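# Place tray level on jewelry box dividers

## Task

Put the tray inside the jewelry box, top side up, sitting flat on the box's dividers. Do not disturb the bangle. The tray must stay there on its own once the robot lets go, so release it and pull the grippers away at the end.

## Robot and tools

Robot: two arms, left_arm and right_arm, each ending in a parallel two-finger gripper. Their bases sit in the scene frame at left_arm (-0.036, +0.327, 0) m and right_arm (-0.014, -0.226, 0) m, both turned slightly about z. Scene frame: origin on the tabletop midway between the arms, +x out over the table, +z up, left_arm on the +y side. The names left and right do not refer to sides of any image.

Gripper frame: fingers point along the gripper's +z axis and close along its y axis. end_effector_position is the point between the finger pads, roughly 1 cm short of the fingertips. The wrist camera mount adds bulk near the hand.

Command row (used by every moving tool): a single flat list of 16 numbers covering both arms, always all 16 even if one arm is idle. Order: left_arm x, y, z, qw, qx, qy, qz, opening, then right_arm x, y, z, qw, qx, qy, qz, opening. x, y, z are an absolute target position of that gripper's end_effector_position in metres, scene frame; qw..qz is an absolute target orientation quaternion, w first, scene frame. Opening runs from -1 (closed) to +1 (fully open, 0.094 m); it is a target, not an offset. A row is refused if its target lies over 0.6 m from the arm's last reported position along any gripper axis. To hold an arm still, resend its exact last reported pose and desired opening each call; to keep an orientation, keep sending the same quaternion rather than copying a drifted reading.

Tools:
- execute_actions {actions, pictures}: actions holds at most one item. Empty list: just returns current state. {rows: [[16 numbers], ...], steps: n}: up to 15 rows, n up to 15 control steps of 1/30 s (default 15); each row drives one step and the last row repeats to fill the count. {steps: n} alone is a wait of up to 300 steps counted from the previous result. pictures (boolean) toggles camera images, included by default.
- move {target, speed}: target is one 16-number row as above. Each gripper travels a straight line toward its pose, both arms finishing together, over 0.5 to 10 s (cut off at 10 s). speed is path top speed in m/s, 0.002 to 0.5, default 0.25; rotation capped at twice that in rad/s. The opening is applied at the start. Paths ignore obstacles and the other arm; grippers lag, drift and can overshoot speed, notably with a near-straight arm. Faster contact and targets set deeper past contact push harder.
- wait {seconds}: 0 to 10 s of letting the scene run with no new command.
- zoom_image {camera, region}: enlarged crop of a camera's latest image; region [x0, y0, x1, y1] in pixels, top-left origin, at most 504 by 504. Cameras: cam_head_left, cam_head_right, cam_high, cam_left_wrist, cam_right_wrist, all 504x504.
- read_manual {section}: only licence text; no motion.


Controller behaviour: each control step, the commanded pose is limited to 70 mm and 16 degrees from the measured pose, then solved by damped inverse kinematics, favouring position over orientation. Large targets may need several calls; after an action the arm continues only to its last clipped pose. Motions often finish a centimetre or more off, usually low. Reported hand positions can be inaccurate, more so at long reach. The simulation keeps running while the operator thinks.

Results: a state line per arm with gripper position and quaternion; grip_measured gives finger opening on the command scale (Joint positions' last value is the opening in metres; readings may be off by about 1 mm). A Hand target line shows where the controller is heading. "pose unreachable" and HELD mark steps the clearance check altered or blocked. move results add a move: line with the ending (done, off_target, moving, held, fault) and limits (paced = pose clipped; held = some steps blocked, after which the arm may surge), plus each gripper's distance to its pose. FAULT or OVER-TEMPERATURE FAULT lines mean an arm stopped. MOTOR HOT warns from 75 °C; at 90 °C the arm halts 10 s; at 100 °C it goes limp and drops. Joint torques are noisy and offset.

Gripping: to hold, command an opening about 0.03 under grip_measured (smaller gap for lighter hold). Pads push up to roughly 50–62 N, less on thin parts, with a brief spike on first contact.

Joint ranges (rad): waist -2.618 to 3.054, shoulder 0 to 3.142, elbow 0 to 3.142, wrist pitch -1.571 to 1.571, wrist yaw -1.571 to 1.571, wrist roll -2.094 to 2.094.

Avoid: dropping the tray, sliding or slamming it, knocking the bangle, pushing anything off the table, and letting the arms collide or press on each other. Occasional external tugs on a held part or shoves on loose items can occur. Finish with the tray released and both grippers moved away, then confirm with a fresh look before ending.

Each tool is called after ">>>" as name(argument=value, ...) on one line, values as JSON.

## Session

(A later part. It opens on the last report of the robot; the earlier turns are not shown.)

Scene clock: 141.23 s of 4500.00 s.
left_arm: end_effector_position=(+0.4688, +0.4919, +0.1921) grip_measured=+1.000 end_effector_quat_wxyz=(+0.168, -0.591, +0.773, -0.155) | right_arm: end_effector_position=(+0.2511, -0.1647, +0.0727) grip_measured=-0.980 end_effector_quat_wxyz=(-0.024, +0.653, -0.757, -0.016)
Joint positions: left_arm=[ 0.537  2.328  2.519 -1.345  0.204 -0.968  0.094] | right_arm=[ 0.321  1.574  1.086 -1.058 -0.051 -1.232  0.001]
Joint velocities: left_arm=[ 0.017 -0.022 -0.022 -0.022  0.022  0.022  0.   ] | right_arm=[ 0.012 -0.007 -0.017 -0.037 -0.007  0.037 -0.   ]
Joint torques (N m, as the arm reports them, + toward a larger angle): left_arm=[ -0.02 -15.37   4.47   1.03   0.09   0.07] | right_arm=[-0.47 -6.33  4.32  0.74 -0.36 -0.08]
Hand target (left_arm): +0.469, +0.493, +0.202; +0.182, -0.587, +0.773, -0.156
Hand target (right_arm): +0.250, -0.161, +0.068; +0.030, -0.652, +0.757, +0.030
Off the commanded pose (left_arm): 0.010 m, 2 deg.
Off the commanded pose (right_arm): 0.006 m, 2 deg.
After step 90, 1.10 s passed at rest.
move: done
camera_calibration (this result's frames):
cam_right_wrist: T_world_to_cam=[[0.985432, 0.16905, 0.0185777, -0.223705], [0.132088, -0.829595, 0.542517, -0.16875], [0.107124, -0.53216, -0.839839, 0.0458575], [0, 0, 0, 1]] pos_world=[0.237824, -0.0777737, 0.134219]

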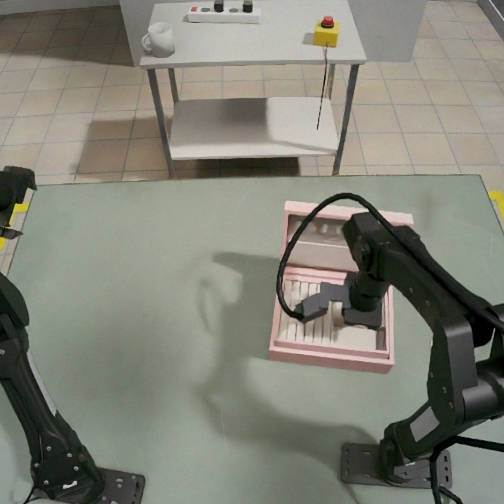

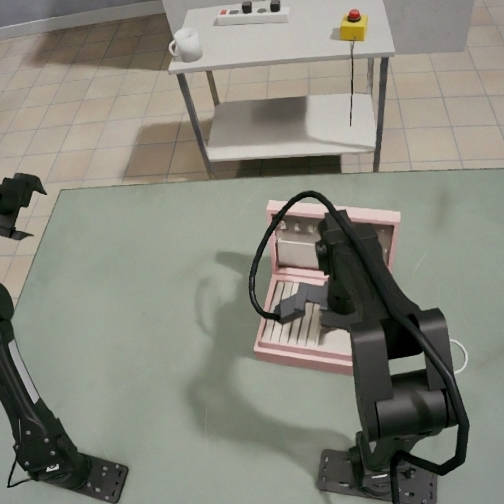

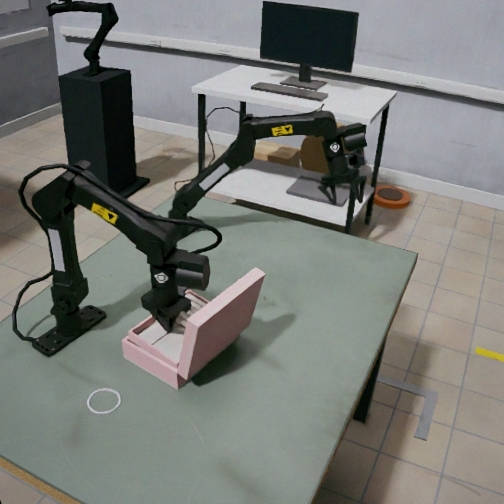

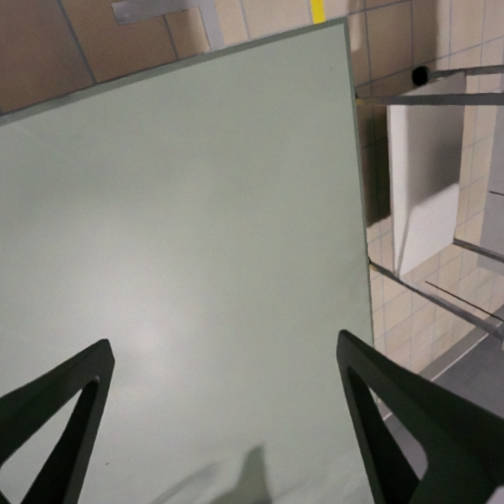

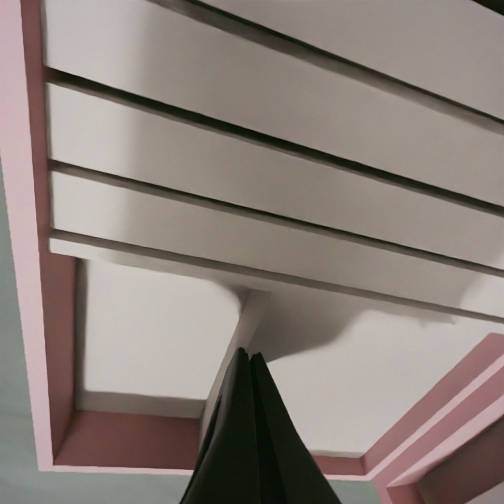

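It's entering.

>>> move(target=[0.469,0.493,0.202,0.182,-0.587,0.773,-0.156,1,0.25,-0.161,0.05,-0.03,0.652,-0.757,-0.03,-1], speed=0.01)

>>> zoom_image(camera="cam_high", region=[90, 240, 290, 400])

Scene clock: 147.90 s of 4500.00 s.
left_arm: end_effector_position=(+0.4688, +0.4919, +0.1921) grip_measured=+1.000 end_effector_quat_wxyz=(+0.168, -0.591, +0.773, -0.155) | right_arm: end_effector_position=(+0.2518, -0.1650, +0.0628) grip_measured=-0.980 end_effector_quat_wxyz=(-0.026, +0.653, -0.757, -0.013)
Joint positions: left_arm=[ 0.537  2.328  2.519 -1.345  0.204 -0.968  0.094] | right_arm=[ 0.321  1.581  1.053 -1.011 -0.048 -1.232  0.001]
Joint velocities: left_arm=[-0.007 -0.007  0.002  0.037  0.037 -0.037  0.   ] | right_arm=[ 0.027 -0.002 -0.012 -0.081 -0.037 -0.007  0.   ]
Joint torques (N m, as the arm reports them, + toward a larger angle): left_arm=[ -0.01 -15.39   4.43   1.03   0.08   0.06] | right_arm=[-0.6  -5.32  2.88  1.   -0.36 -0.09]
Hand target (left_arm): +0.469, +0.493, +0.202; +0.182, -0.587, +0.773, -0.156
Hand target (right_arm): +0.249, -0.161, +0.051; +0.030, -0.652, +0.757, +0.030
Off the commanded pose (left_arm): 0.010 m, 2 deg.
Off the commanded pose (right_arm): 0.014 m, 2 deg.
After step 90, 1.13 s passed at rest.
move: off_target (right_arm)
camera_calibration (this result's frames):
cam_right_wrist: T_world_to_cam=[[0.985314, 0.169008, 0.024351, -0.224481], [0.128697, -0.828767, 0.544593, -0.162888], [0.112222, -0.533461, -0.838347, 0.0356689], [0, 0, 0, 1]] pos_world=[0.238145, -0.0780294, 0.124077]

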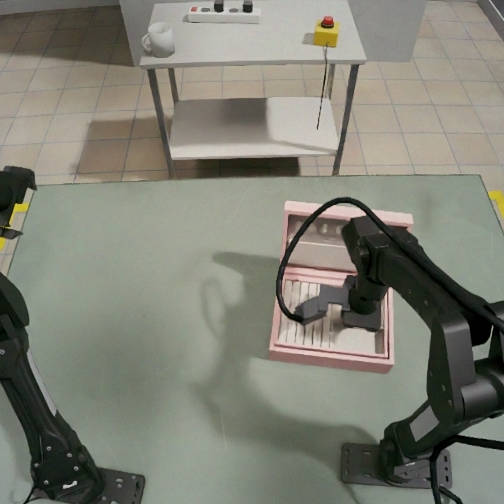

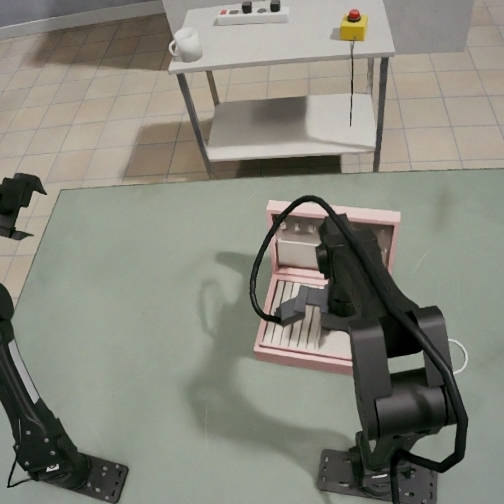

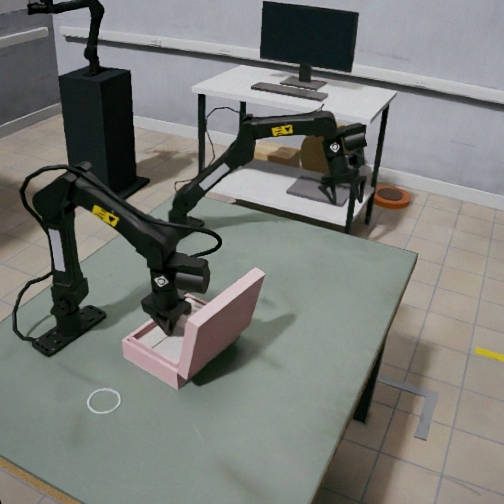

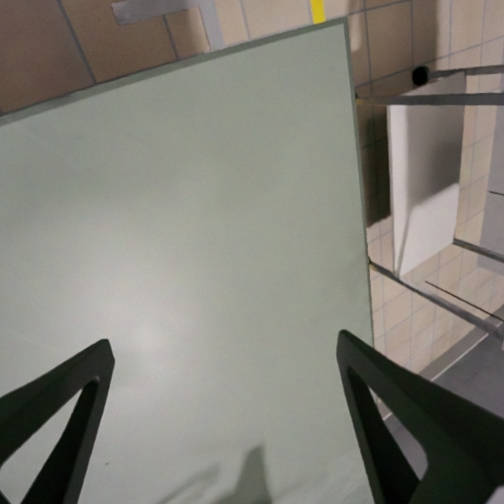

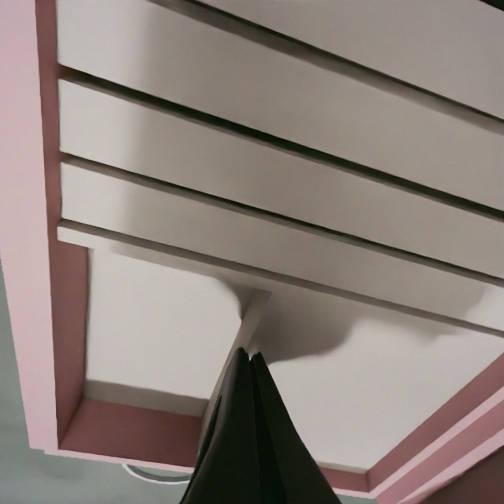

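Region (90, 240, 290, 400) of cam_high's 504x504 image, scaled by 2.520, with more detail than that image has; it fills the top 403 rows of this view, and the rest is white.

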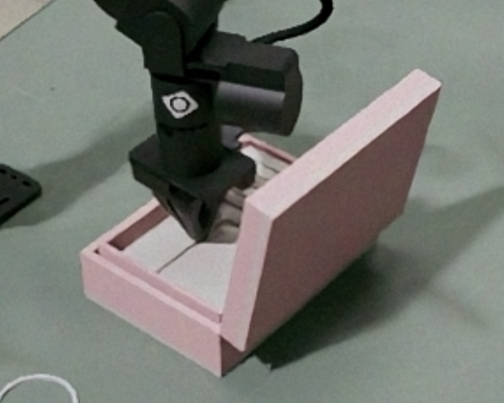

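>>> move(target=[0.469,0.493,0.202,0.182,-0.587,0.773,-0.156,1,0.251,-0.164,0.064,-0.03,0.652,-0.757,-0.03,-0.5], speed=0.02)

>>> move(target=[0.469,0.493,0.202,0.182,-0.587,0.773,-0.156,1,0.21,-0.2,0.17,-0.03,0.652,-0.757,-0.03,-0.5], speed=0.1)

>>> move(target=[0.469,0.493,0.202,0.182,-0.587,0.773,-0.156,1,0.15,-0.36,0.18,-0.03,0.652,-0.757,-0.03,-0.5])

>>> zoom_image(camera="cam_head_right", region=[230, 220, 430, 400])

>>> zoom_image(camera="cam_high", region=[90, 240, 290, 400])

Scene clock: 160.10 s of 4500.00 s.
left_arm: end_effector_position=(+0.4688, +0.4919, +0.1921) grip_measured=+1.000 end_effector_quat_wxyz=(+0.168, -0.591, +0.773, -0.155) | right_arm: end_effector_position=(+0.2503, -0.1650, +0.0629) grip_measured=-0.501 end_effector_quat_wxyz=(-0.026, +0.652, -0.757, -0.021)
Joint positions: left_arm=[ 0.537  2.328  2.519 -1.345  0.204 -0.968  0.094] | right_arm=[ 0.313  1.581  1.053 -1.018 -0.062 -1.239  0.023]
Joint velocities: left_arm=[-0.022  0.012  0.012 -0.007  0.037 -0.007  0.   ] | right_arm=[ 0.007 -0.002  0.007  0.007 -0.095  0.066 -0.   ]
Joint torques (N m, as the arm reports them, + toward a larger angle): left_arm=[ -0.06 -15.37   4.48   1.02   0.09   0.07] | right_arm=[-0.87 -6.46  6.06  0.46 -0.21 -0.11]
Hand target (left_arm): +0.469, +0.493, +0.202; +0.182, -0.587, +0.773, -0.156
Hand target (right_arm): +0.251, -0.164, +0.064; +0.030, -0.652, +0.757, +0.030
Off the commanded pose (left_arm): 0.010 m, 2 deg.
Off the commanded pose (right_arm): 0.002 m, 1 deg.
After step 90, 8.10 s passed at rest.
move: done
camera_calibration (this result's frames):
cam_right_wrist: T_world_to_cam=[[0.985495, 0.16874, 0.0180704, -0.222648], [0.133247, -0.835323, 0.533368, -0.164267], [0.105095, -0.523223, -0.845691, 0.0398461], [0, 0, 0, 1]] pos_world=[0.237118, -0.0787978, 0.125335]

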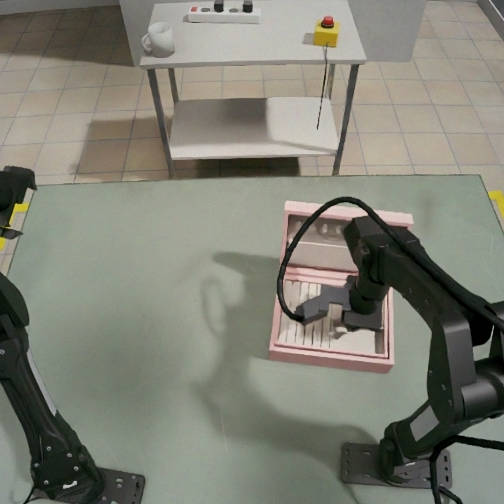

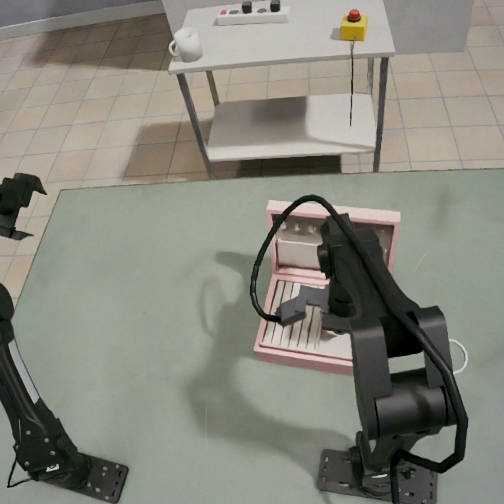

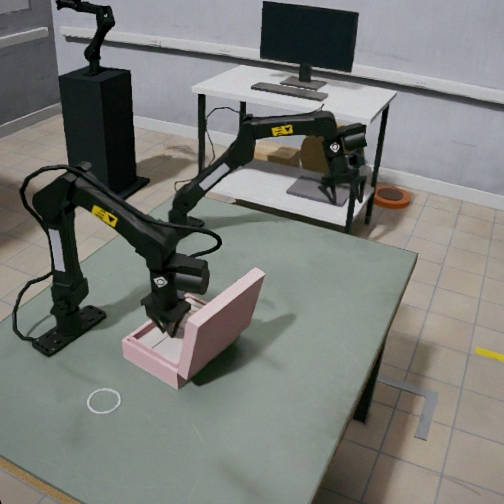

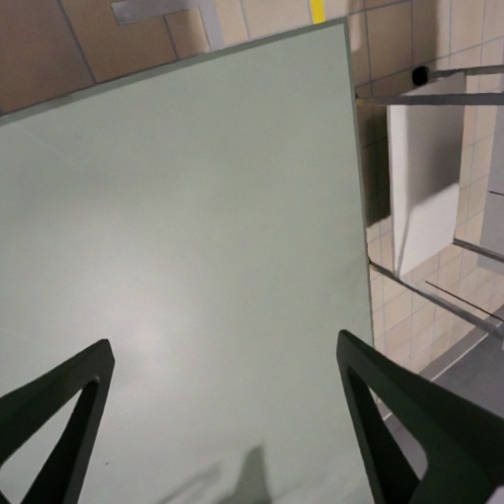

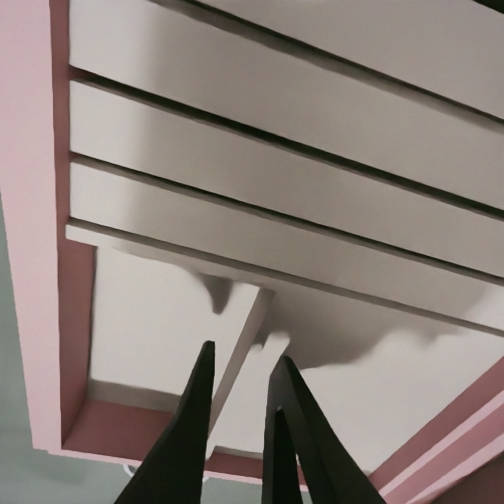

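Scene clock: 161.87 s of 4500.00 s.
left_arm: end_effector_position=(+0.4688, +0.4919, +0.1921) grip_measured=+1.000 end_effector_quat_wxyz=(+0.168, -0.591, +0.773, -0.155) | right_arm: end_effector_position=(+0.2100, -0.2022, +0.1574) grip_measured=-0.501 end_effector_quat_wxyz=(-0.011, +0.652, -0.757, -0.031)
Joint positions: left_arm=[ 0.537  2.328  2.519 -1.345  0.204 -0.968  0.094] | right_arm=[ 0.183  1.414  1.277 -1.454 -0.062 -1.37   0.023]
Joint velocities: left_arm=[-0.007  0.007  0.012  0.007 -0.081 -0.022  0.   ] | right_arm=[-0.017 -0.007 -0.007 -0.022 -0.022 -0.081 -0.001]
Joint torques (N m, as the arm reports them, + toward a larger angle): left_arm=[ -0.03 -15.35   4.46   1.02   0.09   0.06] | right_arm=[-0.89 -6.65  7.72  0.25 -0.23 -0.13]
Hand target (left_arm): +0.469, +0.493, +0.202; +0.182, -0.587, +0.773, -0.156
Hand target (right_arm): +0.211, -0.201, +0.170; +0.029, -0.652, +0.757, +0.030
Off the commanded pose (left_arm): 0.010 m, 2 deg.
Off the commanded pose (right_arm): 0.013 m, 2 deg.
move: off_target (right_arm)
camera_calibration (this result's frames):
cam_right_wrist: T_world_to_cam=[[0.985401, 0.169262, -0.0183045, -0.172573], [0.152935, -0.832813, 0.53201, -0.243743], [0.0748048, -0.527042, -0.846541, 0.110315], [0, 0, 0, 1]] pos_world=[0.199079, -0.115641, 0.219901]

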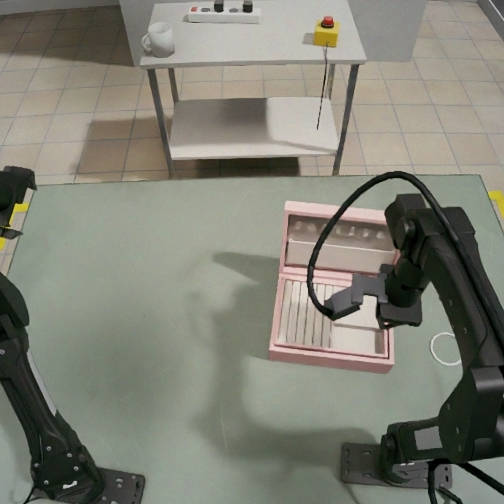

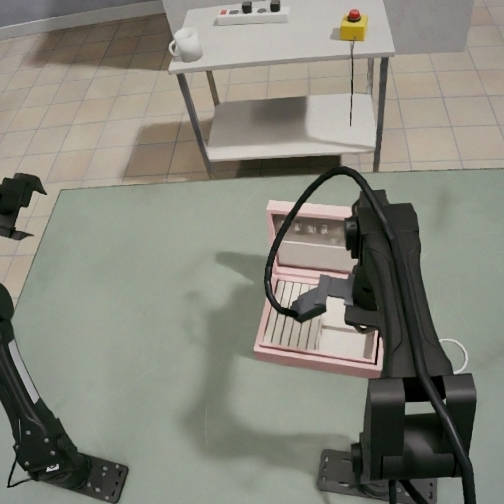

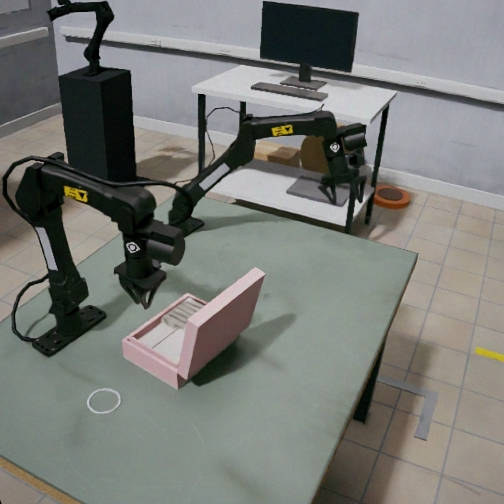

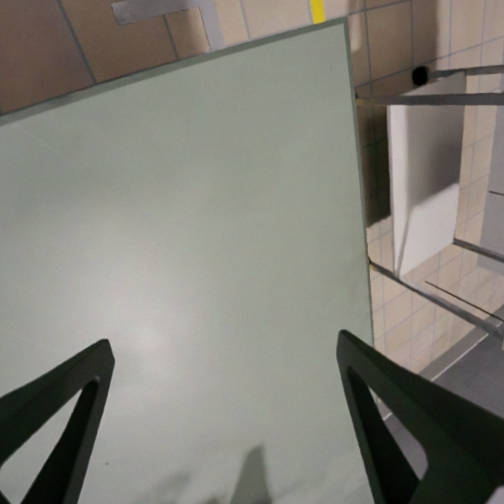

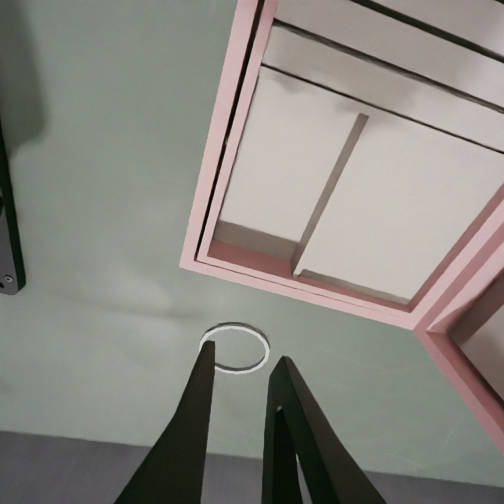

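Scene clock: 163.20 s of 4500.00 s.
left_arm: end_effector_position=(+0.4688, +0.4919, +0.1921) grip_measured=+1.000 end_effector_quat_wxyz=(+0.168, -0.591, +0.773, -0.155) | right_arm: end_effector_position=(+0.1507, -0.3600, +0.1749) grip_measured=-0.501 end_effector_quat_wxyz=(-0.015, +0.637, -0.771, -0.013)
Joint positions: left_arm=[ 0.537  2.328  2.519 -1.345  0.204 -0.968  0.094] | right_arm=[-0.586  1.377  1.318 -1.532 -0.034 -2.099  0.023]
Joint velocities: left_arm=[ 0.007 -0.012  0.007 -0.022  0.066 -0.022  0.   ] | right_arm=[-0.007  0.007 -0.002 -0.022 -0.037 -0.095 -0.   ]
Joint torques (N m, as the arm reports them, + toward a larger angle): left_arm=[ -0.04 -15.34   4.44   1.02   0.09   0.06] | right_arm=[-0.46 -3.48  7.65  0.18 -0.03 -0.08]
Hand target (left_arm): +0.469, +0.493, +0.202; +0.182, -0.587, +0.773, -0.156
Hand target (right_arm): +0.150, -0.361, +0.180; +0.014, -0.639, +0.769, +0.017
Off the commanded pose (left_arm): 0.010 m, 2 deg.
Off the commanded pose (right_arm): 0.005 m, 4 deg.
joint sent to its limit (right arm) — the command would take joint 4 (wrist pitch) past its lower limit and joint 6 (wrist roll) past its lower limit, so those joints were sent only as far as their limits.
move: off_target (right_arm)
camera_calibration (this result's frames):
cam_right_wrist: T_world_to_cam=[[0.991652, 0.128814, 0.00583375, -0.106802], [0.103989, -0.825653, 0.554512, -0.369345], [0.0762458, -0.549276, -0.832155, 0.0356392], [0, 0, 0, 1]] pos_world=[0.141601, -0.271617, 0.235086]

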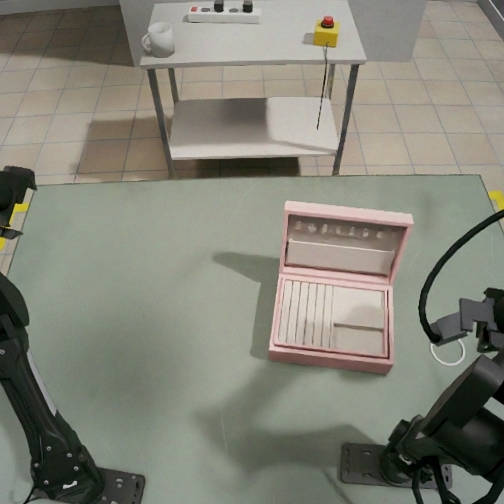

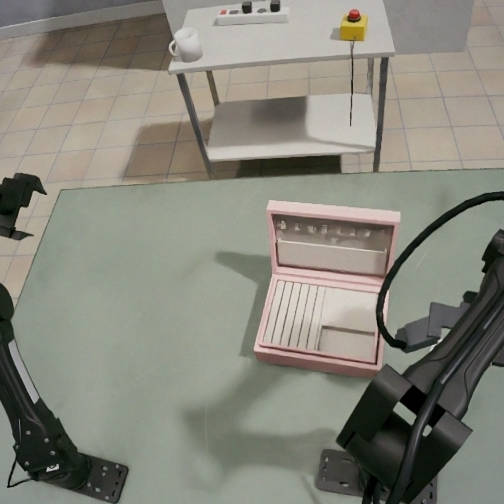

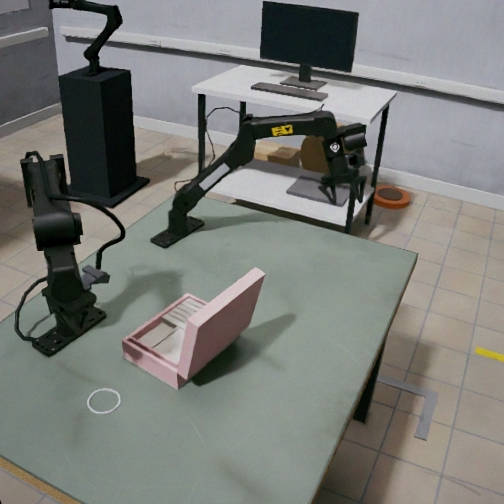

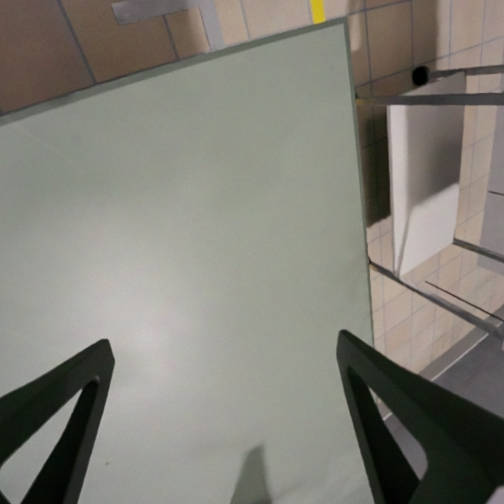

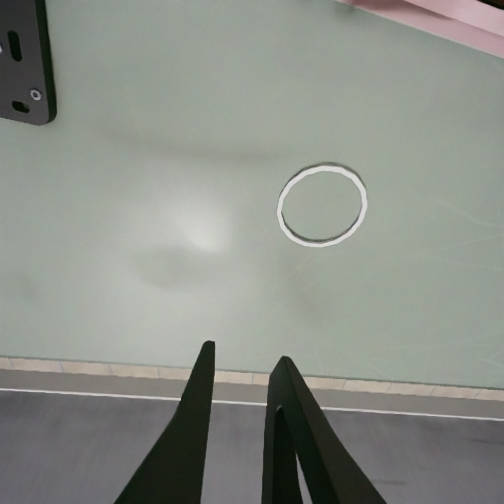

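Region (230, 220, 430, 400) of cam_head_right's 504x504 image, scaled by 2.520, with more detail than that image has; it fills the top 454 rows of this view, and the rest is white.

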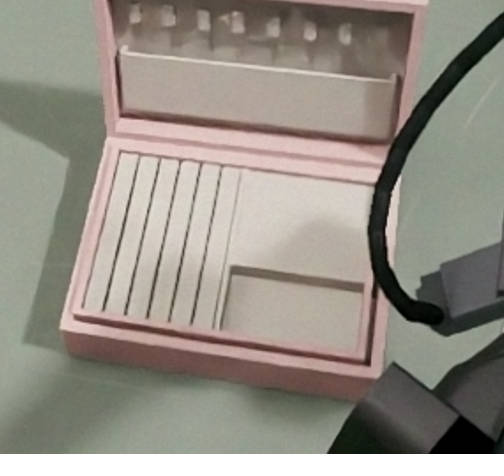

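Region (90, 240, 290, 400) of cam_high's 504x504 image, scaled by 2.520, with more detail than that image has; it fills the top 403 rows of this view, and the rest is white.

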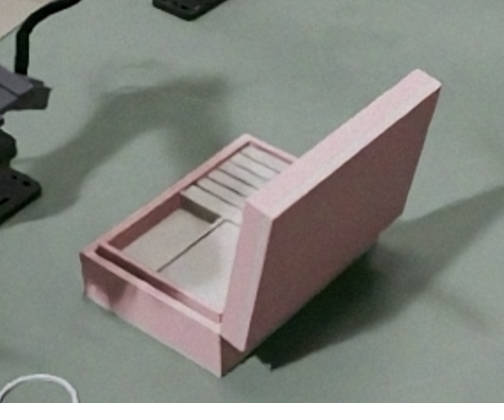

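>>> finished_scene(scene=1)

The scene is finished: the task was done.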